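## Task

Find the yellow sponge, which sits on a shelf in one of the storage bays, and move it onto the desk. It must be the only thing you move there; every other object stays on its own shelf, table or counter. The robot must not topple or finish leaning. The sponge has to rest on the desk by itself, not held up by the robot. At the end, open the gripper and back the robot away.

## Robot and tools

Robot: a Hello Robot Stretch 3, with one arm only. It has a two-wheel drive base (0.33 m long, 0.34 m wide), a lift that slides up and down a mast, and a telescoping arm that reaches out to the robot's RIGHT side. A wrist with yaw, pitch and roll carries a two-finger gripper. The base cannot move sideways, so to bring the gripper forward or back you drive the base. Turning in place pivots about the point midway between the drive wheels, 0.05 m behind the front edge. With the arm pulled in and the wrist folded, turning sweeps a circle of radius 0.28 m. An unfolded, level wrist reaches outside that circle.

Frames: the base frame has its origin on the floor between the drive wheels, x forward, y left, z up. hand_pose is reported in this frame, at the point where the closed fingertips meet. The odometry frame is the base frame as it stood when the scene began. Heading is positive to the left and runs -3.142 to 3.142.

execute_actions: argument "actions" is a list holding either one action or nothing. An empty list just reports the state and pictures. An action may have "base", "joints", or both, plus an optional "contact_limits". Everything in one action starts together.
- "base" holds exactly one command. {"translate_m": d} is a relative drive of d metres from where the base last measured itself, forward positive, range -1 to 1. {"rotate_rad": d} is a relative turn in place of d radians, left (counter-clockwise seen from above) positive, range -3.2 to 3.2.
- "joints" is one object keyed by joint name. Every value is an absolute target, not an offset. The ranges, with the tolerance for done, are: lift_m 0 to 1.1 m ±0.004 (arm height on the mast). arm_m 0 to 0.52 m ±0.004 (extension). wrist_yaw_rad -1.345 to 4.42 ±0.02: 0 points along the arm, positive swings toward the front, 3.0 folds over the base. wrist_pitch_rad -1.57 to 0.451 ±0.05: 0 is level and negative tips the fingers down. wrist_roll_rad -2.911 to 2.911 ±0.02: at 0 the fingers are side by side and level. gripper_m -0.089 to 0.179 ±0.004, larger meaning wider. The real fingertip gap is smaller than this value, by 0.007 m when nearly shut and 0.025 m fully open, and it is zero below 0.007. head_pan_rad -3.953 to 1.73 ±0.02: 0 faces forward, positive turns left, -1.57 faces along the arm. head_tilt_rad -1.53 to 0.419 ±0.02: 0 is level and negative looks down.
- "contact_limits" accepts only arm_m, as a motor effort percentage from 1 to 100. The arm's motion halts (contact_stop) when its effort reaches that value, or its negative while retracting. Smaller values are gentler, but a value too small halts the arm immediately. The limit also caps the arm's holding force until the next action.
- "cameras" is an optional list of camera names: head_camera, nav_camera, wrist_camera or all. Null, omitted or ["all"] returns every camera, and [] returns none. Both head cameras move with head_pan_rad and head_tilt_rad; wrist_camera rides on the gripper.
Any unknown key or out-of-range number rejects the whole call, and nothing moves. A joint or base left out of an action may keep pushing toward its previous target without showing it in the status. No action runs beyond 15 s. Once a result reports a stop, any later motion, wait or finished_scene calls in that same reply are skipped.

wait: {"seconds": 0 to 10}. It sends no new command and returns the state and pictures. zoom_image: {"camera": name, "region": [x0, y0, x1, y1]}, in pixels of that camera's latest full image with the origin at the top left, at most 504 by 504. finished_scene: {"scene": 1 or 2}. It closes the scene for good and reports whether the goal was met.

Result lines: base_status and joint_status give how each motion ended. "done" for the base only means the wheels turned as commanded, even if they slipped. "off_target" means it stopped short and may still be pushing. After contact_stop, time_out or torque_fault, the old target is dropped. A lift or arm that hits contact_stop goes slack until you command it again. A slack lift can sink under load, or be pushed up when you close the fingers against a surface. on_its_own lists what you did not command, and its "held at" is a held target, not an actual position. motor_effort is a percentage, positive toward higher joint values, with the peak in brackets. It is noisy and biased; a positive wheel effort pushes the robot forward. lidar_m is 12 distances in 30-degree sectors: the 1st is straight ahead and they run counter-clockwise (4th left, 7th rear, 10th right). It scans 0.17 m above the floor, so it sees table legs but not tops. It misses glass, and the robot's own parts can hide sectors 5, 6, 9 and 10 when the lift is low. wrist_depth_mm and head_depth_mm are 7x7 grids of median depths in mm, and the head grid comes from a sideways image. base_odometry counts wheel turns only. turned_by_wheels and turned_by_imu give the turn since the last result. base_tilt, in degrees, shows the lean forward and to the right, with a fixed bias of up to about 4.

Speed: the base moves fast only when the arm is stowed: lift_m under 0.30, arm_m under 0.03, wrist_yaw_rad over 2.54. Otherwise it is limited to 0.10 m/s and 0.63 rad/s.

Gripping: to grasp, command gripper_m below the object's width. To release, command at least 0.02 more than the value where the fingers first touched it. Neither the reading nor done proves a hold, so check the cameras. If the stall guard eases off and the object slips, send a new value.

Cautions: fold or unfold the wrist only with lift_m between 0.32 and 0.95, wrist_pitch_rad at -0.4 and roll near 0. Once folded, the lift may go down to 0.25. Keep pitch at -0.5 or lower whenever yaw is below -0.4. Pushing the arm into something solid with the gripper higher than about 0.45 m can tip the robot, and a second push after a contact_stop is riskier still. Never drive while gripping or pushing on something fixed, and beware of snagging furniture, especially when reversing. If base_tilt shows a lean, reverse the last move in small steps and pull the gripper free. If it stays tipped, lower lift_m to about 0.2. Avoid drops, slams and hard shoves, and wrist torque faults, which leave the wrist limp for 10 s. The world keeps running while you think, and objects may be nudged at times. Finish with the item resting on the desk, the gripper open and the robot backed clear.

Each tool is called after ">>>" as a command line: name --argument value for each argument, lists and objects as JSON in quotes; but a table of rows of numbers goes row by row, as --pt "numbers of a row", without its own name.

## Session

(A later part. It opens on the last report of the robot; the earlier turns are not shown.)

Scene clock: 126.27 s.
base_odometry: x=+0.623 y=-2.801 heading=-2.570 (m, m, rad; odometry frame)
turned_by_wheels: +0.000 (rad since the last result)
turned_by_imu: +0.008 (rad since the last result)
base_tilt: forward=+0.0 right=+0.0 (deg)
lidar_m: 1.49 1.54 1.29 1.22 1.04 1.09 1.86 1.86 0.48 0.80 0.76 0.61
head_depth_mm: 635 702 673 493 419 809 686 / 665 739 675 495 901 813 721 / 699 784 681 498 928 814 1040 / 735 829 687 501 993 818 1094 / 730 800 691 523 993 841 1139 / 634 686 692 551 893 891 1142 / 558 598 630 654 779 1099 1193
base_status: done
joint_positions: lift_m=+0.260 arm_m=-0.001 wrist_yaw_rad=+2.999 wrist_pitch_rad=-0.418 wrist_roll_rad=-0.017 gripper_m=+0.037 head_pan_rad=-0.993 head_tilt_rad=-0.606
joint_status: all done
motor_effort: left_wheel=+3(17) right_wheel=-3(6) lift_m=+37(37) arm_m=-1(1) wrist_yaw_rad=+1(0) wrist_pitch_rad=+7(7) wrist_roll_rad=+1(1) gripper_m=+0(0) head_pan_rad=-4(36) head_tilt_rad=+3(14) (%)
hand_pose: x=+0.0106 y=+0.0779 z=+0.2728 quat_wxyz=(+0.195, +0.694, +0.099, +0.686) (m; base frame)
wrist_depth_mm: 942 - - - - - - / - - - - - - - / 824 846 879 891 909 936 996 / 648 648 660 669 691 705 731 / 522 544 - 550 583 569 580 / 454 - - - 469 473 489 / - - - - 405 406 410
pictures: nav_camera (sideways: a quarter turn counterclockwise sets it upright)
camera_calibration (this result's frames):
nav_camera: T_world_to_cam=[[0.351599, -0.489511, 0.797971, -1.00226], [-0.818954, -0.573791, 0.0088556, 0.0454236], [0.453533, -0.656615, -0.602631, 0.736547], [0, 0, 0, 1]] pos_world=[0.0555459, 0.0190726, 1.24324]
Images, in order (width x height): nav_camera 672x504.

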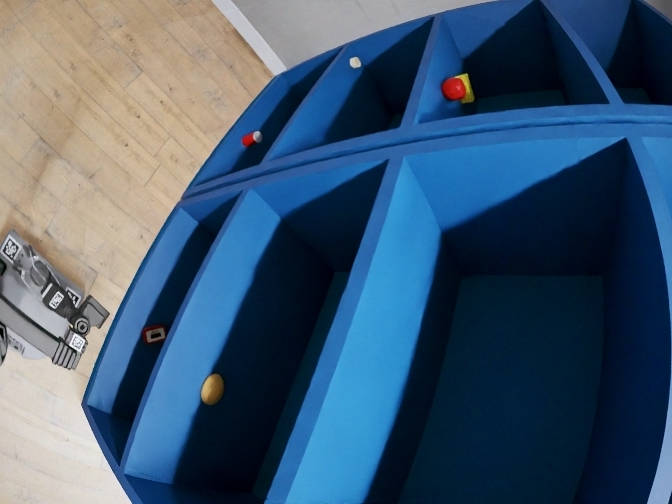

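>>> execute_actions --actions '[{"base":{"translate_m":0.6},"joints":{"lift_m":0.9}}]' --cameras '[]'

>>> execute_actions --actions '[{"joints":{"wrist_yaw_rad":1.6,"gripper_m":0.12,"head_pan_rad":-1.4,"head_tilt_rad":-0.6}}]' --cameras '["nav_camera","head_camera"]'

Scene clock: 140.33 s.
base_odometry: x=+0.118 y=-3.126 heading=-2.570 (m, m, rad; odometry frame)
turned_by_wheels: +0.000 (rad since the last result)
turned_by_imu: +0.006 (rad since the last result)
base_tilt: forward=+0.1 right=+0.0 (deg)
lidar_m: 0.90 0.92 1.22 1.25 1.28 1.50 2.25 0.98 0.81 0.31 0.78 0.91
head_depth_mm: 610 673 673 493 394 817 - / 639 709 676 478 416 832 - / 671 749 681 497 433 813 724 / 705 793 687 501 932 817 1048 / 748 845 693 504 967 821 1093 / 792 892 692 525 1000 865 1142 / 845 950 670 554 1004 1235 1193
base_status: done
joint_positions: lift_m=+0.900 arm_m=-0.001 wrist_yaw_rad=+2.999 wrist_pitch_rad=-0.418 wrist_roll_rad=-0.017 gripper_m=+0.037 head_pan_rad=-0.993 head_tilt_rad=-0.605
joint_status: all done
motor_effort: left_wheel=+2(16) right_wheel=-2(7) lift_m=+48(50) arm_m=-1(1) wrist_yaw_rad=+1(2) wrist_pitch_rad=+7(7) wrist_roll_rad=+1(1) gripper_m=+1(0) head_pan_rad=-4(4) head_tilt_rad=+3(2) (%)
hand_pose: x=+0.0106 y=+0.0779 z=+0.9125 quat_wxyz=(+0.195, +0.694, +0.099, +0.686) (m; base frame)
wrist_depth_mm: - - - - - - 823 / - - - - - - 873 / - - - - - - 881 / - - - - - - 878 / - - - - - - 910 / - - - - - - 898 / - - - - - - 899
pictures: none
No camera images: the call's "cameras" was empty. Leave "cameras" out to get every camera's image.

Scene clock: 142.03 s.
base_odometry: x=+0.118 y=-3.126 heading=-2.570 (m, m, rad; odometry frame)
turned_by_wheels: +0.000 (rad since the last result)
turned_by_imu: +0.000 (rad since the last result)
base_tilt: forward=+0.0 right=+0.0 (deg)
lidar_m: 0.90 0.92 1.22 1.25 1.28 1.50 2.25 0.98 0.81 0.31 0.79 0.91
head_depth_mm: 324 313 292 323 391 - - / - - 360 353 419 - - / 606 689 305 348 402 500 580 / 619 694 688 501 420 818 - / 626 703 693 486 423 841 - / 632 709 697 488 426 833 - / 637 718 704 510 440 843 859
base_status: not commanded
joint_positions: lift_m=+0.900 arm_m=-0.001 wrist_yaw_rad=+1.602 wrist_pitch_rad=-0.418 wrist_roll_rad=-0.017 gripper_m=+0.120 head_pan_rad=-1.393 head_tilt_rad=-0.605
joint_status: all done
motor_effort: left_wheel=+2(3) right_wheel=-2(2) lift_m=+48(49) arm_m=-1(2) wrist_yaw_rad=-3(4) wrist_pitch_rad=+7(7) wrist_roll_rad=+1(1) gripper_m=+1(98) head_pan_rad=-4(32) head_tilt_rad=+3(4) (%)
hand_pose: x=+0.2029 y=-0.1373 z=+0.9125 quat_wxyz=(+0.590, +0.595, -0.371, +0.400) (m; base frame)
wrist_depth_mm: 731 727 736 745 705 326 321 / 804 812 799 799 752 751 194 / 903 898 895 897 829 829 617 / - - - - 869 871 684 / - - - - 742 723 673 / - - - - 646 624 603 / - - - - 544 513 527
pictures: head_camera (sideways: a quarter turn clockwise sets it upright), nav_camera (sideways: a quarter turn counterclockwise sets it upright)
camera_calibration (this result's frames):
head_camera: T_world_to_cam=[[-0.0560574, 0.611102, -0.789564, 1.05073], [0.993889, 0.10947, 0.0141627, -0.0263246], [0.0950882, -0.783946, -0.613504, 0.758469], [0, 0, 0, 1]] pos_world=[0.0129436, -0.0446247, 1.29532]
nav_camera: T_world_to_cam=[[0.133292, -0.58741, 0.798237, -1.00128], [-0.977704, -0.209801, 0.00887038, 0.0463727], [0.16226, -0.781622, -0.602278, 0.737863], [0, 0, 0, 1]] pos_world=[0.0590749, -0.00170158, 1.24324]
Images, in order (width x height): head_camera 896x504, nav_camera 672x504.

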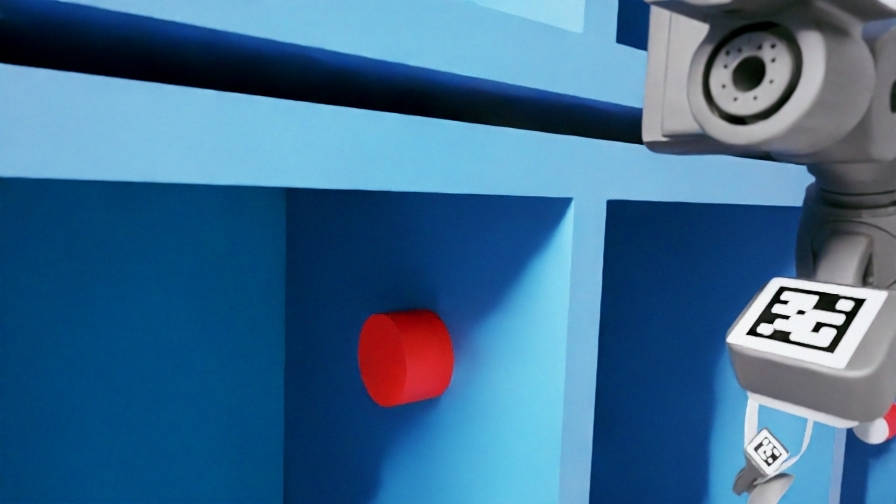

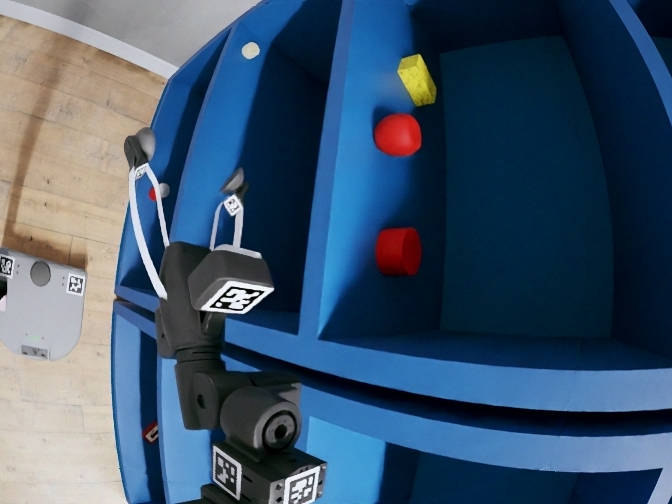

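>>> execute_actions --actions '[{"base":{"rotate_rad":0.12},"joints":{"lift_m":1.02,"wrist_pitch_rad":0}}]' --cameras '[]'

>>> execute_actions --actions '[{"base":{"translate_m":0.42}}]' --cameras '["nav_camera"]'

Scene clock: 154.67 s.
base_odometry: x=+0.118 y=-3.126 heading=-2.450 (m, m, rad; odometry frame)
turned_by_wheels: +0.120 (rad since the last result)
turned_by_imu: +0.119 (rad since the last result)
base_tilt: forward=+0.0 right=-0.1 (deg)
lidar_m: 0.90 0.95 1.27 1.25 1.32 1.51 0.98 0.99 0.32 0.31 0.81 0.90
head_depth_mm: - - 293 - - - 660 / 604 671 586 479 - - 636 / 619 693 681 498 413 - 692 / 633 708 686 485 419 - 1046 / 647 727 693 489 - - 1070 / 662 747 697 - - - 1052 / 677 767 703 513 - - 1077
base_status: done
joint_positions: lift_m=+1.020 arm_m=-0.001 wrist_yaw_rad=+1.602 wrist_pitch_rad=-0.021 wrist_roll_rad=-0.017 gripper_m=+0.120 head_pan_rad=-1.393 head_tilt_rad=-0.605
joint_status: all done
motor_effort: left_wheel=-4(9) right_wheel=+3(7) lift_m=+49(51) arm_m=-1(1) wrist_yaw_rad=-2(2) wrist_pitch_rad=+8(10) wrist_roll_rad=+1(1) gripper_m=-1(0) head_pan_rad=-4(4) head_tilt_rad=+2(3) (%)
hand_pose: x=+0.2342 y=-0.1364 z=+1.1291 quat_wxyz=(+0.502, +0.508, -0.482, +0.507) (m; base frame)
wrist_depth_mm: 822 819 768 757 737 656 640 / 856 819 802 780 759 693 655 / 847 847 821 784 763 716 677 / 920 877 854 824 773 735 704 / 957 918 879 859 829 575 595 / 953 949 908 863 878 415 409 / - 974 979 928 871 826 304
pictures: none
No camera images: the call's "cameras" was empty. Leave "cameras" out to get every camera's image.

Scene clock: 159.80 s.
base_odometry: x=-0.205 y=-3.394 heading=-2.450 (m, m, rad; odometry frame)
turned_by_wheels: +0.000 (rad since the last result)
turned_by_imu: +0.003 (rad since the last result)
base_tilt: forward=+0.0 right=+0.0 (deg)
lidar_m: 0.48 0.51 0.74 1.22 1.29 1.85 1.39 0.54 0.62 0.79 0.57 0.49
head_depth_mm: 618 689 673 - - - 701 / 631 705 676 537 - - 713 / 646 723 648 498 435 - 741 / 659 740 585 500 441 - 1078 / 673 756 693 524 - - 1080 / 688 779 697 - - - 1070 / 679 725 690 554 - - 973
base_status: done
joint_positions: lift_m=+1.020 arm_m=-0.001 wrist_yaw_rad=+1.602 wrist_pitch_rad=-0.021 wrist_roll_rad=-0.017 gripper_m=+0.120 head_pan_rad=-1.393 head_tilt_rad=-0.605
joint_status: not commanded
motor_effort: left_wheel=-5(7) right_wheel=+3(7) lift_m=+49(49) arm_m=-2(1) wrist_yaw_rad=-2(1) wrist_pitch_rad=+8(8) wrist_roll_rad=+1(1) gripper_m=+1(1) head_pan_rad=-5(5) head_tilt_rad=+3(3) (%)
hand_pose: x=+0.2342 y=-0.1364 z=+1.1291 quat_wxyz=(+0.502, +0.508, -0.482, +0.507) (m; base frame)
wrist_depth_mm: 396 382 374 361 351 343 293 / 412 399 382 373 365 352 302 / 427 419 402 393 380 369 313 / 442 427 413 403 387 377 323 / 459 442 428 416 404 388 326 / 479 468 449 432 416 349 344 / 507 477 466 444 433 423 305
pictures: nav_camera (sideways: a quarter turn counterclockwise sets it upright)
camera_calibration (this result's frames):
nav_camera: T_world_to_cam=[[0.133238, -0.587422, 0.798237, -1.00128], [-0.977723, -0.209711, 0.00887038, 0.0463728], [0.162189, -0.781637, -0.602278, 0.737864], [0, 0, 0, 1]] pos_world=[0.0590747, -0.00170643, 1.24324]
Images, in order (width x height): nav_camera 672x504.

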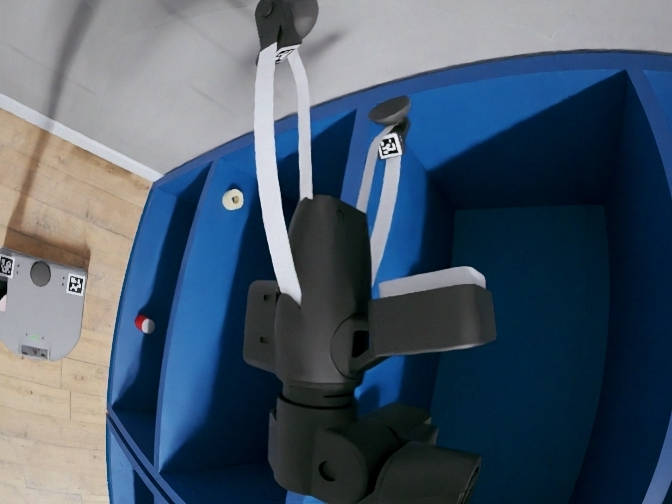

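>>> execute_actions --actions '[{"joints":{"wrist_yaw_rad":0.0,"head_tilt_rad":-0.8}}]'

Scene clock: 166.30 s.
base_odometry: x=-0.205 y=-3.394 heading=-2.450 (m, m, rad; odometry frame)
turned_by_wheels: +0.000 (rad since the last result)
turned_by_imu: +0.001 (rad since the last result)
base_tilt: forward=+0.1 right=+0.0 (deg)
lidar_m: 0.48 0.51 0.74 1.22 1.29 1.85 1.40 0.54 0.63 0.79 0.57 0.49
head_depth_mm: 636 - - - - 764 1077 / 650 - - - - 784 1096 / 671 631 505 939 855 1097 1104 / 685 544 490 946 855 1145 1111 / 700 637 491 975 859 1174 1115 / 716 642 494 972 861 1182 1115 / 697 646 495 824 845 1026 1086
base_status: not commanded
joint_positions: lift_m=+1.020 arm_m=-0.001 wrist_yaw_rad=+0.002 wrist_pitch_rad=-0.021 wrist_roll_rad=-0.017 gripper_m=+0.120 head_pan_rad=-1.393 head_tilt_rad=-0.790
joint_status: all done
motor_effort: left_wheel=-5(5) right_wheel=+3(3) lift_m=+49(49) arm_m=-1(1) wrist_yaw_rad=-2(5) wrist_pitch_rad=+8(8) wrist_roll_rad=+1(1) gripper_m=+0(1) head_pan_rad=-4(5) head_tilt_rad=-5(23) (%)
hand_pose: x=-0.0209 y=-0.3999 z=+1.1291 quat_wxyz=(+0.713, +0.008, -0.701, -0.007) (m; base frame)
wrist_depth_mm: 452 526 518 499 486 483 480 / 452 545 533 525 507 499 486 / 459 574 553 549 524 514 499 / 465 586 564 567 540 524 496 / 459 548 520 540 566 547 493 / 353 377 324 377 388 408 404 / 284 278 284 288 269 201 281
pictures: head_camera (sideways: a quarter turn clockwise sets it upright), nav_camera (sideways: a quarter turn counterclockwise sets it upright), wrist_camera
camera_calibration (this result's frames):
head_camera: T_world_to_cam=[[-0.0797004, 0.743428, -0.66405, 0.887297], [0.994168, 0.107836, 0.00140509, -0.00971547], [0.0726534, -0.660065, -0.747687, 0.933133], [0, 0, 0, 1]] pos_world=[0.0125815, -0.042665, 1.28691]
nav_camera: T_world_to_cam=[[0.15725, -0.721479, 0.674344, -0.839952], [-0.977562, -0.210632, 0.00260225, 0.0545336], [0.140161, -0.659622, -0.738413, 0.915069], [0, 0, 0, 1]] pos_world=[0.0571353, 0.00907868, 1.24197]
wrist_camera: T_world_to_cam=[[-0.99735, 0.0316098, 0.0655233, -0.0898834], [-0.0577045, 0.204749, -0.977112, 1.2121], [-0.0443022, -0.978304, -0.202382, 0.00689286], [0, 0, 0, 1]] pos_world=[-0.0193964, -0.238591, 1.19164]
Images, in order (width x height): head_camera 896x504, nav_camera 672x504, wrist_camera 644x364.

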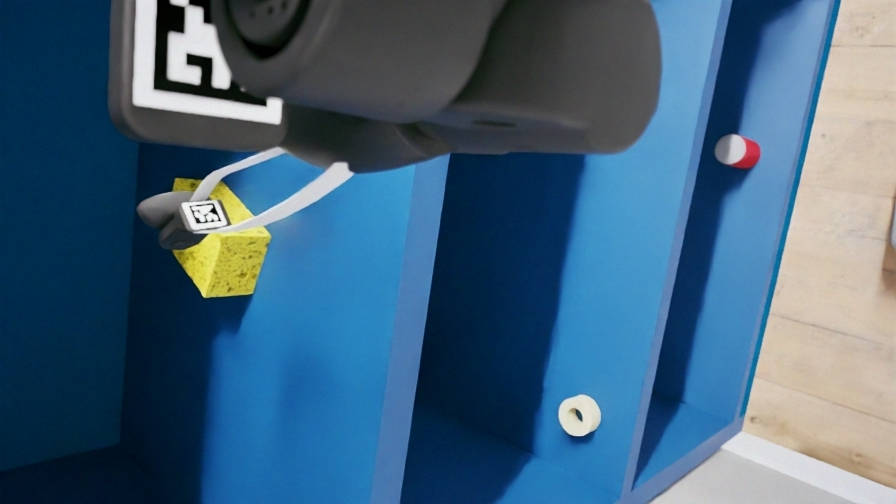

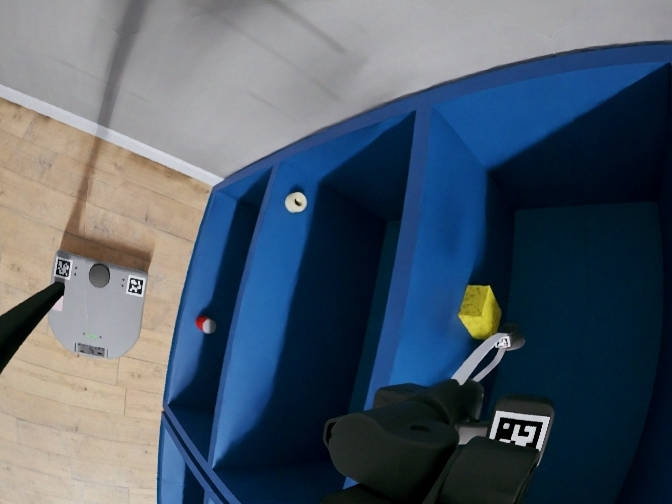

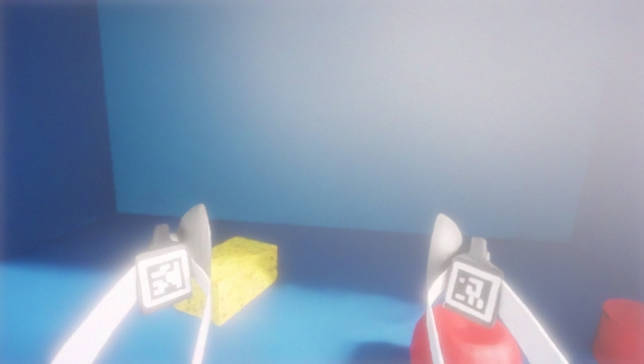

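>>> execute_actions --actions '[{"base":{"translate_m":0.085},"joints":{"wrist_pitch_rad":-0.3,"lift_m":1.04}}]' --cameras '[]'

>>> execute_actions --actions '[{"joints":{"arm_m":0.1}}]' --cameras '["wrist_camera","head_camera"]'

Scene clock: 179.03 s.
base_odometry: x=-0.271 y=-3.448 heading=-2.450 (m, m, rad; odometry frame)
turned_by_wheels: +0.000 (rad since the last result)
turned_by_imu: +0.001 (rad since the last result)
base_tilt: forward=+0.0 right=+0.0 (deg)
lidar_m: 0.40 0.42 0.61 1.21 1.29 1.86 1.48 0.60 0.76 0.80 0.49 0.40
head_depth_mm: 642 - - - - 765 1080 / 657 - - - - 1059 1096 / 673 633 503 941 856 1126 1105 / 690 634 482 967 859 1149 1117 / 707 639 491 968 859 1171 1121 / 686 641 493 843 842 1071 1100 / 562 579 495 653 752 873 936
base_status: done
joint_positions: lift_m=+1.040 arm_m=-0.001 wrist_yaw_rad=+0.002 wrist_pitch_rad=-0.315 wrist_roll_rad=-0.017 gripper_m=+0.120 head_pan_rad=-1.393 head_tilt_rad=-0.790
joint_status: all done
motor_effort: left_wheel=-3(7) right_wheel=+3(7) lift_m=+49(50) arm_m=-1(2) wrist_yaw_rad=-3(3) wrist_pitch_rad=+6(7) wrist_roll_rad=+1(1) gripper_m=-1(1) head_pan_rad=-3(4) head_tilt_rad=-5(5) (%)
hand_pose: x=-0.0211 y=-0.3804 z=+1.0762 quat_wxyz=(+0.705, +0.113, -0.692, -0.110) (m; base frame)
wrist_depth_mm: 367 500 499 488 483 467 461 / 370 517 537 532 522 506 493 / 376 494 535 555 542 534 527 / 355 375 383 339 407 420 430 / 287 304 300 305 309 301 215 / 236 245 243 249 249 238 214 / 205 203 206 207 210 212 217
pictures: none
No camera images: the call's "cameras" was empty. Leave "cameras" out to get every camera's image.

Scene clock: 181.00 s.
base_odometry: x=-0.271 y=-3.448 heading=-2.450 (m, m, rad; odometry frame)
turned_by_wheels: +0.000 (rad since the last result)
turned_by_imu: +0.000 (rad since the last result)
base_tilt: forward=+0.0 right=-0.1 (deg)
lidar_m: 0.40 0.42 0.61 1.21 1.28 1.86 1.48 0.61 0.76 0.80 0.49 0.40
head_depth_mm: - - - 428 850 779 1081 / - - - 936 853 785 1092 / 675 658 486 939 854 1127 1101 / 691 636 489 965 854 1151 1117 / 706 639 491 969 860 1175 1119 / 685 643 493 841 841 1071 1106 / 562 579 494 653 752 871 938
base_status: not commanded
joint_positions: lift_m=+1.040 arm_m=+0.100 wrist_yaw_rad=+0.001 wrist_pitch_rad=-0.316 wrist_roll_rad=-0.017 gripper_m=+0.120 head_pan_rad=-1.393 head_tilt_rad=-0.790
joint_status: all done
motor_effort: left_wheel=-3(3) right_wheel=+3(3) lift_m=+48(48) arm_m=+4(5) wrist_yaw_rad=+0(1) wrist_pitch_rad=+6(6) wrist_roll_rad=+1(1) gripper_m=+0(0) head_pan_rad=-3(4) head_tilt_rad=-4(5) (%)
hand_pose: x=-0.0212 y=-0.4808 z=+1.0761 quat_wxyz=(+0.705, +0.113, -0.692, -0.110) (m; base frame)
wrist_depth_mm: 360 414 412 398 390 381 379 / 366 451 443 437 420 413 403 / 369 473 477 462 456 442 435 / 345 372 385 395 401 418 424 / 286 305 271 249 309 317 324 / 235 245 235 234 249 260 260 / 206 202 205 208 210 210 215
pictures: head_camera (sideways: a quarter turn clockwise sets it upright), wrist_camera
camera_calibration (this result's frames):
head_camera: T_world_to_cam=[[-0.0796939, 0.743629, -0.663826, 0.887004], [0.994174, 0.10778, 0.0013841, -0.00968818], [0.0725764, -0.659848, -0.747886, 0.933392], [0, 0, 0, 1]] pos_world=[0.0125783, -0.0426609, 1.2869]
wrist_camera: T_world_to_cam=[[-0.997293, 0.0122554, 0.0725072, -0.100985], [-0.0577481, 0.479925, -0.875407, 1.19967], [-0.0455264, -0.877224, -0.477917, 0.262123], [0, 0, 0, 1]] pos_world=[-0.0194991, -0.344574, 1.1828]
Images, in order (width x height): head_camera 896x504, wrist_camera 644x364.

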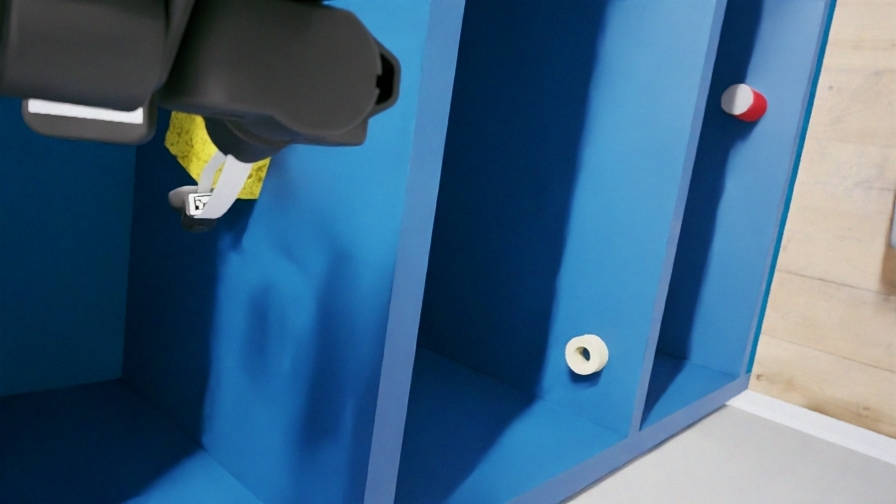

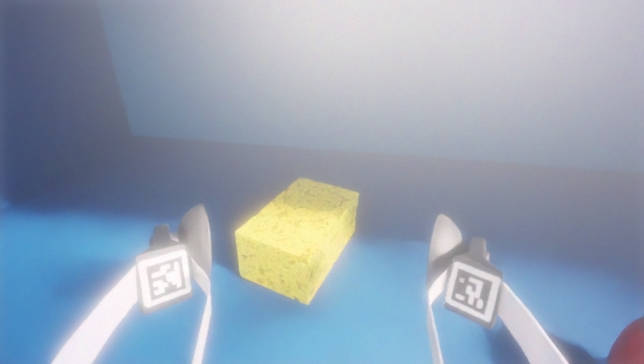

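>>> execute_actions --actions '[{"joints":{"arm_m":0.165,"lift_m":0.98,"gripper_m":0.15}}]' --cameras '["wrist_camera"]'

Scene clock: 192.43 s.
base_odometry: x=-0.271 y=-3.448 heading=-2.450 (m, m, rad; odometry frame)
turned_by_wheels: +0.000 (rad since the last result)
turned_by_imu: +0.001 (rad since the last result)
base_tilt: forward=+0.0 right=+0.0 (deg)
lidar_m: 0.40 0.42 0.61 1.21 1.29 1.86 1.48 0.61 0.76 0.80 0.49 0.40
head_depth_mm: 637 - - 429 852 781 1084 / 656 - - 936 853 784 1092 / 675 633 473 938 857 1126 1105 / 691 637 490 963 858 1148 1120 / 706 638 491 969 860 1176 1121 / 687 640 493 841 843 1076 1103 / 563 580 496 652 752 869 935
base_status: not commanded
joint_positions: lift_m=+0.980 arm_m=+0.165 wrist_yaw_rad=+0.001 wrist_pitch_rad=-0.316 wrist_roll_rad=-0.017 gripper_m=+0.150 head_pan_rad=-1.393 head_tilt_rad=-0.790
joint_status: all done
motor_effort: left_wheel=-3(3) right_wheel=+3(3) lift_m=+36(41) arm_m=+4(4) wrist_yaw_rad=-2(2) wrist_pitch_rad=+6(6) wrist_roll_rad=+1(1) gripper_m=+0(100) head_pan_rad=-3(3) head_tilt_rad=-5(5) (%)
hand_pose: x=-0.0212 y=-0.5457 z=+1.0164 quat_wxyz=(+0.705, +0.113, -0.692, -0.110) (m; base frame)
wrist_depth_mm: 352 365 350 348 334 332 325 / 364 387 384 373 361 354 342 / 332 356 373 386 377 375 369 / 251 257 248 180 279 287 292 / 198 209 142 150 213 229 222 / 168 - 154 153 172 - 178 / - 140 141 142 145 142 150
pictures: wrist_camera
camera_calibration (this result's frames):
wrist_camera: T_world_to_cam=[[-0.997292, 0.0122443, 0.0725139, -0.0958754], [-0.0577368, 0.480355, -0.875172, 1.17854], [-0.0455483, -0.876989, -0.478348, 0.177159], [0, 0, 0, 1]] pos_world=[-0.0195015, -0.409576, 1.12312]
Images, in order (width x height): wrist_camera 644x364.

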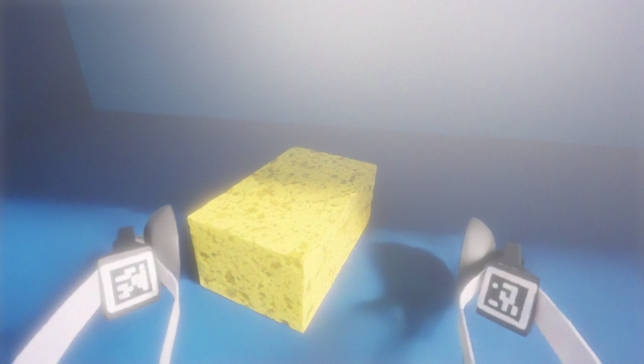

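Advance 0.04 more and close.

>>> execute_actions --actions '[{"joints":{"arm_m":0.21,"lift_m":0.972},"contact_limits":{"arm_m":25}}]' --cameras '[]'

>>> execute_actions --actions '[{"joints":{"gripper_m":0.015}}]' --cameras '["wrist_camera"]'

>>> execute_actions --actions '[{"joints":{"lift_m":1.06}}]' --cameras '["wrist_camera"]'

Scene clock: 199.77 s.
base_odometry: x=-0.271 y=-3.448 heading=-2.450 (m, m, rad; odometry frame)
turned_by_wheels: +0.000 (rad since the last result)
turned_by_imu: +0.001 (rad since the last result)
base_tilt: forward=+0.0 right=+0.0 (deg)
lidar_m: 0.40 0.42 0.61 1.21 1.28 1.86 1.48 0.61 0.76 0.80 0.49 0.40
head_depth_mm: 627 - 455 428 848 779 1079 / 650 - 455 436 854 783 1096 / 676 660 487 942 856 1128 1105 / 691 635 489 966 858 1148 1120 / 707 638 490 969 861 1174 1119 / 684 641 495 842 842 1075 1104 / 562 579 495 652 750 873 936
base_status: not commanded
joint_positions: lift_m=+0.972 arm_m=+0.210 wrist_yaw_rad=+0.001 wrist_pitch_rad=-0.303 wrist_roll_rad=-0.017 gripper_m=+0.150 head_pan_rad=-1.393 head_tilt_rad=-0.790
joint_status: all done
motor_effort: left_wheel=-3(3) right_wheel=+3(3) lift_m=+33(34) arm_m=+6(11) wrist_yaw_rad=-1(1) wrist_pitch_rad=+1(6) wrist_roll_rad=+1(1) gripper_m=+0(0) head_pan_rad=-4(4) head_tilt_rad=-4(5) (%)
contact_limits: arm_m 25 (drawing in: default 24, maximum 39; extending or still: default 33, maximum 54)
hand_pose: x=-0.0212 y=-0.5919 z=+1.0115 quat_wxyz=(+0.705, +0.108, -0.693, -0.106) (m; base frame)
wrist_depth_mm: 324 323 310 305 300 293 285 / 343 343 337 329 322 312 301 / 330 352 347 347 339 336 328 / 244 251 257 172 273 280 289 / 192 202 127 130 191 222 216 / 162 130 108 110 160 - 172 / 128 134 107 115 140 137 144
pictures: none
No camera images: the call's "cameras" was empty. Leave "cameras" out to get every camera's image.

Scene clock: 201.60 s.
base_odometry: x=-0.271 y=-3.448 heading=-2.450 (m, m, rad; odometry frame)
turned_by_wheels: +0.000 (rad since the last result)
turned_by_imu: +0.000 (rad since the last result)
base_tilt: forward=+0.1 right=+0.0 (deg)
lidar_m: 0.40 0.42 0.61 1.21 1.28 1.86 1.48 0.61 0.76 0.80 0.49 0.40
head_depth_mm: 627 - 455 429 851 780 1082 / 650 - 455 436 854 786 1090 / 675 659 487 939 855 1126 1105 / 690 634 489 965 858 1151 1117 / 707 637 491 968 858 1174 1116 / 686 640 493 840 841 1076 1103 / 561 579 494 655 751 873 935
base_status: not commanded
joint_positions: lift_m=+0.972 arm_m=+0.210 wrist_yaw_rad=+0.007 wrist_pitch_rad=-0.294 wrist_roll_rad=-0.017 gripper_m=+0.017 head_pan_rad=-1.393 head_tilt_rad=-0.790
joint_status: all done
motor_effort: left_wheel=-2(3) right_wheel=+0(3) lift_m=+33(33) arm_m=+4(5) wrist_yaw_rad=-9(8) wrist_pitch_rad=-3(3) wrist_roll_rad=+0(0) gripper_m=-33(100) head_pan_rad=-4(4) head_tilt_rad=-5(5) (%)
hand_pose: x=-0.0198 y=-0.5929 z=+1.0137 quat_wxyz=(+0.706, +0.107, -0.693, -0.101) (m; base frame)
wrist_depth_mm: 321 318 313 304 297 289 284 / 346 344 332 326 317 311 303 / 337 362 353 348 340 338 324 / 251 258 265 175 263 287 294 / 196 199 134 133 197 216 220 / 160 161 131 116 145 173 175 / 135 136 138 128 139 144 146
pictures: wrist_camera
camera_calibration (this result's frames):
wrist_camera: T_world_to_cam=[[-0.997397, 0.00808, 0.0716466, -0.0952816], [-0.0598852, 0.460559, -0.885607, 1.19777], [-0.0401532, -0.887592, -0.458877, 0.108645], [0, 0, 0, 1]] pos_world=[-0.0189424, -0.454443, 1.11744]
Images, in order (width x height): wrist_camera 644x364.

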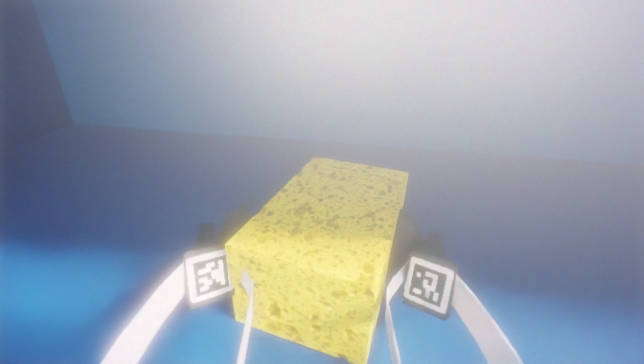

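Scene clock: 203.23 s.
base_odometry: x=-0.271 y=-3.448 heading=-2.450 (m, m, rad; odometry frame)
turned_by_wheels: +0.000 (rad since the last result)
turned_by_imu: +0.000 (rad since the last result)
base_tilt: forward=+0.0 right=+0.0 (deg)
lidar_m: 0.40 0.42 0.61 1.21 1.28 1.86 1.48 0.61 0.76 0.80 0.49 0.40
head_depth_mm: - 601 484 428 851 779 1080 / - 569 486 435 853 784 1092 / 668 629 488 941 853 1124 1102 / 690 634 489 966 857 1148 1118 / 707 637 491 965 860 1175 1118 / 686 641 493 843 844 1071 1102 / 562 579 495 654 751 872 935
base_status: not commanded
joint_positions: lift_m=+1.060 arm_m=+0.210 wrist_yaw_rad=+0.002 wrist_pitch_rad=-0.317 wrist_roll_rad=-0.017 gripper_m=+0.024 head_pan_rad=-1.393 head_tilt_rad=-0.790
joint_status: all done
on_its_own: gripper_m is held at +0.022, not at your +0.015, by its stall guard, which is still easing
motor_effort: left_wheel=-2(3) right_wheel=+1(1) lift_m=+49(51) arm_m=+4(4) wrist_yaw_rad=-2(9) wrist_pitch_rad=+6(6) wrist_roll_rad=+1(1) gripper_m=-30(33) head_pan_rad=-3(4) head_tilt_rad=-5(5) (%)
hand_pose: x=-0.0210 y=-0.5907 z=+1.0958 quat_wxyz=(+0.704, +0.113, -0.692, -0.110) (m; base frame)
wrist_depth_mm: 325 317 310 301 297 289 285 / 343 347 337 331 317 311 306 / 365 374 364 353 345 340 330 / 363 395 394 178 365 363 355 / 317 321 139 133 315 346 349 / 259 266 130 116 134 280 284 / 220 224 220 129 229 237 238
pictures: wrist_camera
camera_calibration (this result's frames):
wrist_camera: T_world_to_cam=[[-0.997339, 0.011552, 0.0719879, -0.100727], [-0.0575815, 0.480849, -0.874911, 1.2697], [-0.0447223, -0.876727, -0.478904, 0.176552], [0, 0, 0, 1]] pos_world=[-0.0194523, -0.45458, 1.20267]
Images, in order (width x height): wrist_camera 644x364.

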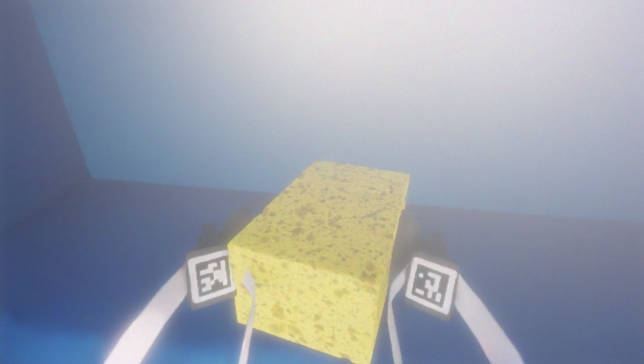

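>>> execute_actions --actions '[{"joints":{"arm_m":0,"lift_m":1.09,"gripper_m":0.03}}]' --cameras '[]'

>>> execute_actions --actions '[{"base":{"translate_m":-0.2}}]' --cameras '[]'

>>> execute_actions --actions '[{"joints":{"wrist_yaw_rad":1.75,"head_pan_rad":-2.9,"head_tilt_rad":-0.6}}]' --cameras '["nav_camera","wrist_camera"]'

Scene clock: 218.20 s.
base_odometry: x=-0.271 y=-3.448 heading=-2.450 (m, m, rad; odometry frame)
turned_by_wheels: +0.000 (rad since the last result)
turned_by_imu: +0.001 (rad since the last result)
base_tilt: forward=+0.1 right=+0.0 (deg)
lidar_m: 0.40 0.42 0.61 1.21 1.28 1.86 1.48 0.61 0.76 0.80 0.49 0.40
head_depth_mm: - - - - 833 781 1079 / - 314 - 958 855 783 1093 / 675 675 487 937 853 1123 1103 / 692 636 489 966 859 1152 1118 / 706 638 491 966 858 1171 1121 / 686 642 494 843 842 1070 1103 / 562 579 495 653 751 871 936
base_status: not commanded
joint_positions: lift_m=+1.090 arm_m=+0.000 wrist_yaw_rad=+0.001 wrist_pitch_rad=-0.317 wrist_roll_rad=-0.017 gripper_m=+0.035 head_pan_rad=-1.393 head_tilt_rad=-0.790
joint_status: gripper_m off_target (ended at +0.035, target +0.030); the others done
motor_effort: left_wheel=-3(3) right_wheel=+1(2) lift_m=+49(51) arm_m=-3(1) wrist_yaw_rad=-1(2) wrist_pitch_rad=+7(7) wrist_roll_rad=+1(1) gripper_m=-24(48) head_pan_rad=-4(4) head_tilt_rad=-4(5) (%)
hand_pose: x=-0.0213 y=-0.3812 z=+1.1257 quat_wxyz=(+0.704, +0.113, -0.692, -0.111) (m; base frame)
wrist_depth_mm: 364 501 499 494 481 469 454 / 373 510 543 531 512 500 497 / 368 524 592 575 557 546 532 / 375 469 484 178 475 519 532 / 355 366 138 133 361 400 404 / 296 300 130 117 136 256 305 / 252 256 251 129 264 252 257
pictures: none
No camera images: the call's "cameras" was empty. Leave "cameras" out to get every camera's image.

Scene clock: 221.13 s.
base_odometry: x=-0.117 y=-3.320 heading=-2.450 (m, m, rad; odometry frame)
turned_by_wheels: +0.000 (rad since the last result)
turned_by_imu: -0.001 (rad since the last result)
base_tilt: forward=+0.0 right=+0.0 (deg)
lidar_m: 0.60 0.63 0.91 1.22 1.30 1.75 1.28 0.45 0.45 0.79 0.72 0.61
head_depth_mm: - - - - 832 766 1073 / - 314 - 959 855 783 1084 / 664 676 457 432 858 1084 1094 / 678 636 489 944 859 1127 1108 / 692 638 491 946 860 1150 1118 / 708 641 493 972 864 1202 1123 / 725 644 495 975 856 1201 1122
base_status: done
joint_positions: lift_m=+1.090 arm_m=+0.000 wrist_yaw_rad=+0.001 wrist_pitch_rad=-0.317 wrist_roll_rad=-0.017 gripper_m=+0.035 head_pan_rad=-1.393 head_tilt_rad=-0.790
joint_status: not commanded
motor_effort: left_wheel=-3(10) right_wheel=+3(4) lift_m=+49(49) arm_m=-4(4) wrist_yaw_rad=-1(1) wrist_pitch_rad=+7(7) wrist_roll_rad=+0(1) gripper_m=-24(24) head_pan_rad=-3(4) head_tilt_rad=-5(5) (%)
hand_pose: x=-0.0213 y=-0.3812 z=+1.1257 quat_wxyz=(+0.704, +0.113, -0.692, -0.111) (m; base frame)
wrist_depth_mm: 510 499 504 475 464 458 372 / 543 546 535 509 506 489 364 / 570 575 572 561 548 516 358 / 460 471 480 178 472 483 352 / 364 369 139 133 361 402 347 / 296 301 131 116 135 273 313 / 251 253 251 129 263 271 274
pictures: none
No camera images: the call's "cameras" was empty. Leave "cameras" out to get every camera's image.

Scene clock: 223.00 s.
base_odometry: x=-0.117 y=-3.320 heading=-2.450 (m, m, rad; odometry frame)
turned_by_wheels: +0.000 (rad since the last result)
turned_by_imu: +0.000 (rad since the last result)
base_tilt: forward=+0.0 right=+0.0 (deg)
lidar_m: 0.60 0.63 0.91 1.22 1.30 1.76 1.28 0.45 0.45 0.79 0.72 0.61
head_depth_mm: - - - 2111 1666 1382 1169 / - - - 2140 1681 1390 1175 / - - - 2132 1673 1387 1180 / - - - 1584 1634 1385 1181 / - - - 1246 1091 1320 1162 / - - - 1274 999 842 896 / - - 604 569 600 661 715
base_status: not commanded
joint_positions: lift_m=+1.090 arm_m=+0.000 wrist_yaw_rad=+1.748 wrist_pitch_rad=-0.317 wrist_roll_rad=-0.017 gripper_m=+0.035 head_pan_rad=-2.893 head_tilt_rad=-0.606
joint_status: all done
motor_effort: left_wheel=-3(3) right_wheel=+3(3) lift_m=+49(49) arm_m=-3(4) wrist_yaw_rad=+3(3) wrist_pitch_rad=+7(7) wrist_roll_rad=+0(0) gripper_m=-25(24) head_pan_rad=-4(51) head_tilt_rad=+3(22) (%)
hand_pose: x=+0.2109 y=-0.1038 z=+1.1257 quat_wxyz=(+0.537, +0.603, -0.358, +0.469) (m; base frame)
wrist_depth_mm: 596 532 504 462 434 407 376 / 654 590 550 505 467 436 371 / 724 649 595 543 501 466 391 / 802 728 657 179 528 499 422 / 914 794 139 133 557 533 405 / - 938 131 117 136 540 340 / - - 901 128 716 578 293
pictures: nav_camera (sideways: a quarter turn counterclockwise sets it upright), wrist_camera
camera_calibration (this result's frames):
nav_camera: T_world_to_cam=[[-0.577315, -0.174713, 0.79761, -0.996126], [-0.278443, 0.960412, 0.00883564, 0.0421524], [-0.767578, -0.216988, -0.603108, 0.744616], [0, 0, 0, 1]] pos_world=[0.00820913, -0.0529475, 1.24323]
wrist_camera: T_world_to_cam=[[0.162549, -0.98407, 0.0719984, -0.225116], [-0.463932, -0.140624, -0.874638, 1.09596], [0.87083, 0.108769, -0.4794, 0.537825], [0, 0, 0, 1]] pos_world=[0.0766906, -0.12591, 1.23261]
Images, in order (width x height): nav_camera 672x504, wrist_camera 644x364.

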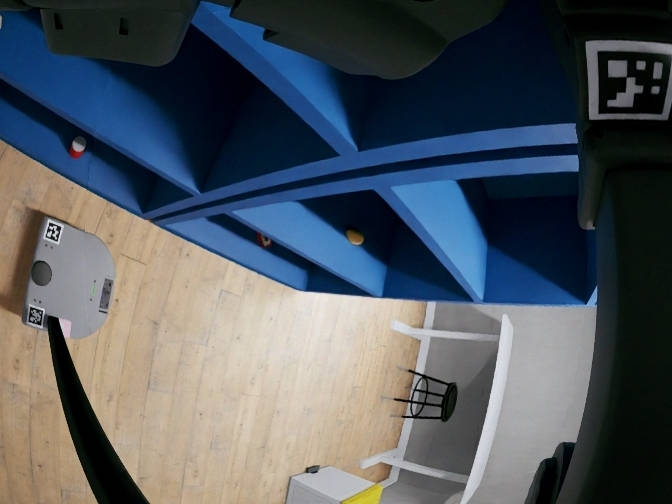

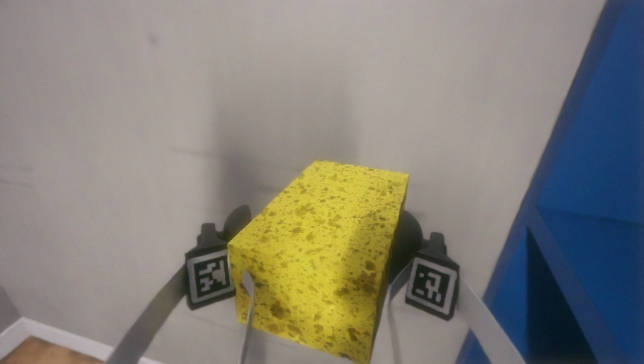

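>>> execute_actions --actions '[{"base":{"rotate_rad":1.2}}]' --cameras '[]'

>>> execute_actions --actions '[{"base":{"translate_m":0.35}}]' --cameras '[]'

>>> execute_actions --actions '[{"base":{"rotate_rad":1.85},"joints":{"head_pan_rad":0,"head_tilt_rad":-0.6,"lift_m":0.95}}]' --cameras '["nav_camera","head_camera"]'

Scene clock: 233.77 s.
base_odometry: x=-0.117 y=-3.320 heading=-1.251 (m, m, rad; odometry frame)
turned_by_wheels: +1.200 (rad since the last result)
turned_by_imu: +1.181 (rad since the last result)
base_tilt: forward=+0.1 right=+0.0 (deg)
lidar_m: 1.12 1.22 1.39 1.76 1.31 0.45 0.56 0.79 0.65 0.60 0.60 0.67
head_depth_mm: - - - 491 728 769 800 / - - - 495 904 810 1041 / - - - 497 904 812 742 / - - - 482 905 820 740 / - - - 451 436 819 742 / - - - 506 438 820 728 / - - - 508 439 826 732
base_status: done
joint_positions: lift_m=+1.090 arm_m=+0.000 wrist_yaw_rad=+1.749 wrist_pitch_rad=-0.317 wrist_roll_rad=-0.017 gripper_m=+0.035 head_pan_rad=-2.893 head_tilt_rad=-0.606
joint_status: not commanded
motor_effort: left_wheel=-4(11) right_wheel=+3(7) lift_m=+49(49) arm_m=-4(3) wrist_yaw_rad=+1(2) wrist_pitch_rad=+7(7) wrist_roll_rad=+1(1) gripper_m=-24(24) head_pan_rad=-3(4) head_tilt_rad=+4(3) (%)
hand_pose: x=+0.2109 y=-0.1036 z=+1.1257 quat_wxyz=(+0.537, +0.603, -0.357, +0.469) (m; base frame)
wrist_depth_mm: 975 - - - - 636 443 / - - - - - 628 456 / - - - - - 643 450 / - - - 178 922 642 457 / - - 139 133 840 634 448 / - - 131 117 136 638 459 / - - - 128 - 612 454
pictures: none
No camera images: the call's "cameras" was empty. Leave "cameras" out to get every camera's image.

Scene clock: 238.50 s.
base_odometry: x=-0.006 y=-3.652 heading=-1.251 (m, m, rad; odometry frame)
turned_by_wheels: +0.000 (rad since the last result)
turned_by_imu: +0.003 (rad since the last result)
base_tilt: forward=+0.0 right=+0.0 (deg)
lidar_m: 0.89 0.89 1.01 1.67 1.50 0.79 0.78 0.95 0.58 0.49 0.49 0.56
head_depth_mm: - - - 1012 1031 1255 1169 / - - - 1209 1077 1304 1174 / - - - 1252 1051 1304 1176 / - - - 1264 1054 1296 1182 / - - - 1268 1063 1319 1185 / - - - 1255 1034 1322 1191 / - - - 1242 1034 1277 1194
base_status: done
joint_positions: lift_m=+1.090 arm_m=+0.000 wrist_yaw_rad=+1.749 wrist_pitch_rad=-0.317 wrist_roll_rad=-0.017 gripper_m=+0.035 head_pan_rad=-2.893 head_tilt_rad=-0.606
joint_status: not commanded
motor_effort: left_wheel=-4(7) right_wheel=+3(8) lift_m=+49(49) arm_m=-3(3) wrist_yaw_rad=+2(3) wrist_pitch_rad=+7(7) wrist_roll_rad=+1(1) gripper_m=-23(24) head_pan_rad=-4(4) head_tilt_rad=+4(4) (%)
hand_pose: x=+0.2109 y=-0.1036 z=+1.1257 quat_wxyz=(+0.537, +0.603, -0.357, +0.469) (m; base frame)
wrist_depth_mm: 704 706 742 766 753 493 347 / 747 772 781 839 802 493 345 / 825 822 856 889 839 495 349 / 892 890 942 179 679 489 350 / 963 975 138 133 648 502 351 / - - 130 117 136 496 357 / - - - 129 782 466 351
pictures: none
No camera images: the call's "cameras" was empty. Leave "cameras" out to get every camera's image.

Scene clock: 242.37 s.
base_odometry: x=-0.006 y=-3.652 heading=+0.599 (m, m, rad; odometry frame)
turned_by_wheels: +1.850 (rad since the last result)
turned_by_imu: +1.820 (rad since the last result)
base_tilt: forward=+0.1 right=+0.0 (deg)
lidar_m: 1.74 1.50 0.78 1.12 0.72 0.51 0.49 0.51 0.68 0.89 0.92 1.24
head_depth_mm: 2133 2195 1929 2021 1665 304 1105 / 2744 3086 1994 1990 1667 841 1126 / 2735 3122 2965 2139 1681 1387 1182 / 2699 3122 2962 2141 1692 1396 1182 / 2684 3025 2956 2178 1707 1398 1190 / 2696 3078 2996 2168 1704 1397 1188 / 2670 3022 2914 2178 1718 1405 1192
base_status: done
joint_positions: lift_m=+0.950 arm_m=+0.000 wrist_yaw_rad=+1.749 wrist_pitch_rad=-0.318 wrist_roll_rad=-0.017 gripper_m=+0.035 head_pan_rad=-0.007 head_tilt_rad=-0.606
joint_status: all done
motor_effort: left_wheel=-4(10) right_wheel=+3(6) lift_m=+36(40) arm_m=-3(3) wrist_yaw_rad=+3(2) wrist_pitch_rad=+7(7) wrist_roll_rad=+1(1) gripper_m=-25(25) head_pan_rad=+5(49) head_tilt_rad=+3(2) (%)
hand_pose: x=+0.2108 y=-0.1037 z=+0.9859 quat_wxyz=(+0.537, +0.603, -0.357, +0.469) (m; base frame)
wrist_depth_mm: - - - - - - - / - - - - - - - / - - - - - - - / - - - 179 - - - / 903 - 138 132 - - - / - - 131 117 136 - - / 863 - - 129 - - 952
pictures: head_camera (sideways: a quarter turn clockwise sets it upright), nav_camera (sideways: a quarter turn counterclockwise sets it upright)
camera_calibration (this result's frames):
head_camera: T_world_to_cam=[[-0.611512, 0.0573824, -0.789152, 1.05358], [0.0753434, 0.997058, 0.0141166, -0.0206615], [0.78764, -0.0508249, -0.614036, 0.754936], [0, 0, 0, 1]] pos_world=[0.0512175, -0.00148686, 1.29529]
nav_camera: T_world_to_cam=[[0.602446, 0.022893, 0.797831, -1.00361], [0.026268, -0.999616, 0.00884787, 0.0402778], [0.797727, 0.0156271, -0.602816, 0.734687], [0, 0, 0, 1]] pos_world=[0.0174834, 0.0517569, 1.24324]
Images, in order (width x height): head_camera 896x504, nav_camera 672x504.

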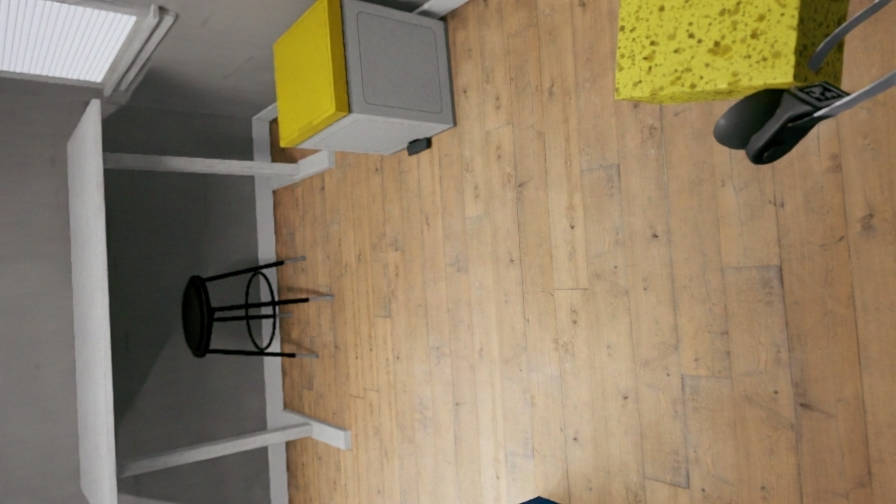

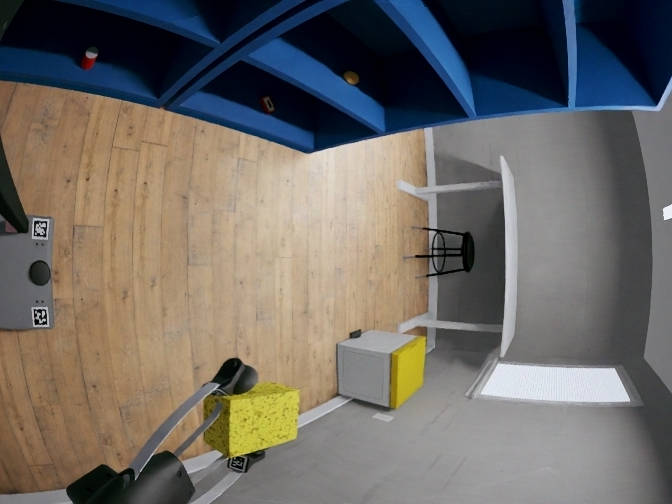

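>>> execute_actions --actions '[{"base":{"translate_m":1.0}}]' --cameras '[]'

>>> execute_actions --actions '[{"base":{"translate_m":0.7}}]' --cameras '[]'

>>> execute_actions --actions '[{"base":{"rotate_rad":1.6},"joints":{"head_pan_rad":-1.5,"head_tilt_rad":-0.7}}]' --cameras '["nav_camera","head_camera"]'

Scene clock: 266.27 s.
base_odometry: x=+0.819 y=-3.089 heading=+0.599 (m, m, rad; odometry frame)
turned_by_wheels: +0.000 (rad since the last result)
turned_by_imu: +0.009 (rad since the last result)
base_tilt: forward=+0.0 right=+0.0 (deg)
lidar_m: 1.85 1.96 0.77 1.14 0.85 1.55 1.49 1.26 0.91 0.87 0.90 0.80
head_depth_mm: 1930 2049 2274 2046 1230 304 1104 / 1919 1781 2404 2127 1670 840 1129 / 1902 2173 2465 2137 1682 1390 1178 / 1894 2155 2394 2148 1687 1392 1179 / 1897 2140 2295 2068 1705 1393 1188 / 1908 2127 2418 2180 1706 1404 1189 / 1893 1736 2361 2105 1716 1410 1193
base_status: done
joint_positions: lift_m=+0.950 arm_m=+0.000 wrist_yaw_rad=+1.749 wrist_pitch_rad=-0.318 wrist_roll_rad=-0.017 gripper_m=+0.035 head_pan_rad=-0.007 head_tilt_rad=-0.606
joint_status: not commanded
motor_effort: left_wheel=-5(7) right_wheel=+3(8) lift_m=+36(37) arm_m=-3(3) wrist_yaw_rad=+2(2) wrist_pitch_rad=+7(7) wrist_roll_rad=+1(0) gripper_m=-25(23) head_pan_rad=+3(4) head_tilt_rad=+3(3) (%)
hand_pose: x=+0.2108 y=-0.1037 z=+0.9859 quat_wxyz=(+0.537, +0.603, -0.357, +0.469) (m; base frame)
wrist_depth_mm: - - - - - - - / - - - - - - - / - - - - - - - / - - - 178 - - - / - - 139 133 - - 966 / - - 131 116 135 827 831 / - - - 128 - 774 774
pictures: none
No camera images: the call's "cameras" was empty. Leave "cameras" out to get every camera's image.

Scene clock: 274.23 s.
base_odometry: x=+1.398 y=-2.694 heading=+0.599 (m, m, rad; odometry frame)
turned_by_wheels: +0.000 (rad since the last result)
turned_by_imu: +0.006 (rad since the last result)
base_tilt: forward=+0.1 right=+0.0 (deg)
lidar_m: 0.94 1.34 2.22 2.10 1.05 1.39 2.20 1.24 0.90 0.45 0.47 1.21
head_depth_mm: 1339 1196 1239 1522 1623 304 1104 / 1327 1211 911 1923 1656 839 1131 / 1327 1223 915 1921 1691 1394 1178 / 1310 1235 924 1899 1640 1395 1183 / 1311 1247 934 1323 1652 1392 1184 / 1300 1263 940 1388 1654 1405 1190 / 1292 1282 891 1902 1715 1411 1192
base_status: done
joint_positions: lift_m=+0.950 arm_m=+0.000 wrist_yaw_rad=+1.749 wrist_pitch_rad=-0.318 wrist_roll_rad=-0.017 gripper_m=+0.035 head_pan_rad=-0.007 head_tilt_rad=-0.606
joint_status: not commanded
motor_effort: left_wheel=-4(6) right_wheel=+3(7) lift_m=+36(36) arm_m=-3(3) wrist_yaw_rad=+2(1) wrist_pitch_rad=+7(7) wrist_roll_rad=+1(0) gripper_m=-24(25) head_pan_rad=+4(3) head_tilt_rad=+3(3) (%)
hand_pose: x=+0.2108 y=-0.1037 z=+0.9859 quat_wxyz=(+0.537, +0.603, -0.357, +0.469) (m; base frame)
wrist_depth_mm: - - - - - - - / - - 917 834 797 803 925 / - - - - - - 941 / - - - 178 - - - / - - 139 133 - - 958 / - - 130 116 136 - 950 / - - - 128 - - 916
pictures: none
No camera images: the call's "cameras" was empty. Leave "cameras" out to get every camera's image.

Scene clock: 277.70 s.
base_odometry: x=+1.398 y=-2.694 heading=+2.199 (m, m, rad; odometry frame)
turned_by_wheels: +1.600 (rad since the last result)
turned_by_imu: +1.574 (rad since the last result)
base_tilt: forward=+0.0 right=+0.0 (deg)
lidar_m: 1.19 0.77 1.39 2.19 1.21 0.89 0.45 0.47 1.24 0.94 1.16 2.28
head_depth_mm: 1285 910 1726 1886 - - 1138 / 1295 917 1742 1918 - - 1132 / 1304 923 1723 1925 - - 1123 / 1315 927 1361 1762 1532 1389 1103 / 1320 937 1368 1763 1585 1394 - / 1330 946 1787 1943 1592 - - / 1342 951 1807 1912 1590 - -
base_status: done
joint_positions: lift_m=+0.950 arm_m=+0.000 wrist_yaw_rad=+1.749 wrist_pitch_rad=-0.318 wrist_roll_rad=-0.017 gripper_m=+0.035 head_pan_rad=-1.493 head_tilt_rad=-0.691
joint_status: all done
motor_effort: left_wheel=-4(11) right_wheel=+3(6) lift_m=+36(36) arm_m=-3(3) wrist_yaw_rad=+1(3) wrist_pitch_rad=+7(7) wrist_roll_rad=+1(1) gripper_m=-24(25) head_pan_rad=-4(49) head_tilt_rad=-4(15) (%)
hand_pose: x=+0.2108 y=-0.1037 z=+0.9859 quat_wxyz=(+0.537, +0.603, -0.357, +0.469) (m; base frame)
wrist_depth_mm: - 725 876 - - - - / - 678 882 - - - - / - - 957 - - - - / - - - 179 - - - / - - 139 133 - - - / - - 130 117 136 - - / - - - 129 - - -
pictures: head_camera (sideways: a quarter turn clockwise sets it upright), nav_camera (sideways: a quarter turn counterclockwise sets it upright)
camera_calibration (this result's frames):
head_camera: T_world_to_cam=[[0.000279871, 0.679034, -0.734106, 0.978104], [0.99993, 0.00850157, 0.008245, -0.018656], [0.0118397, -0.734057, -0.678984, 0.844152], [0, 0, 0, 1]] pos_world=[0.00838649, -0.0443513, 1.29135]
nav_camera: T_world_to_cam=[[0.0789982, -0.663969, 0.743576, -0.929697], [-0.993741, -0.111547, 0.005971, 0.050246], [0.0789792, -0.739393, -0.668625, 0.824677], [0, 0, 0, 1]] pos_world=[0.0582436, -0.00192431, 1.2424]
Images, in order (width x height): head_camera 896x504, nav_camera 672x504.

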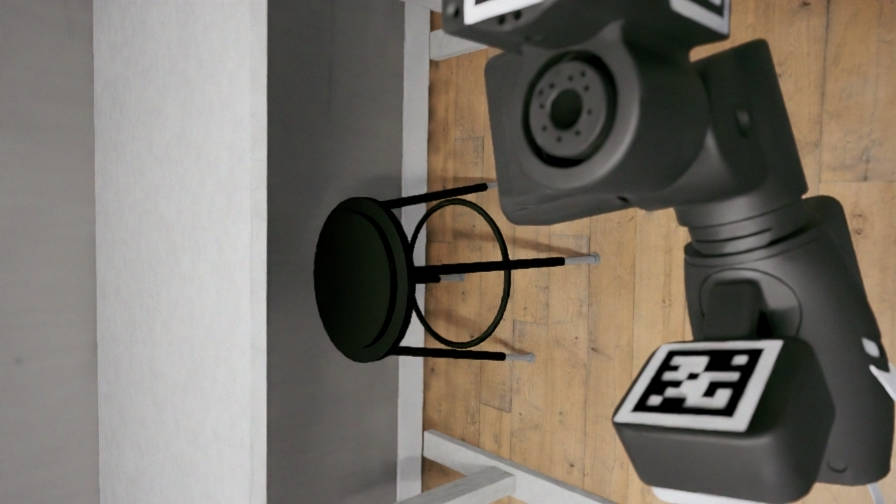

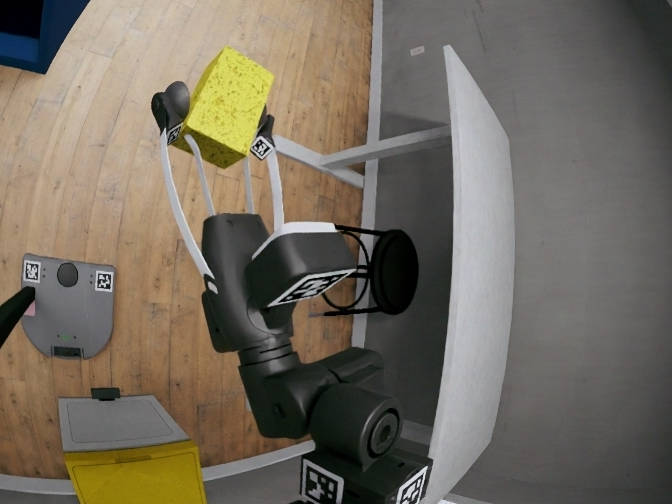

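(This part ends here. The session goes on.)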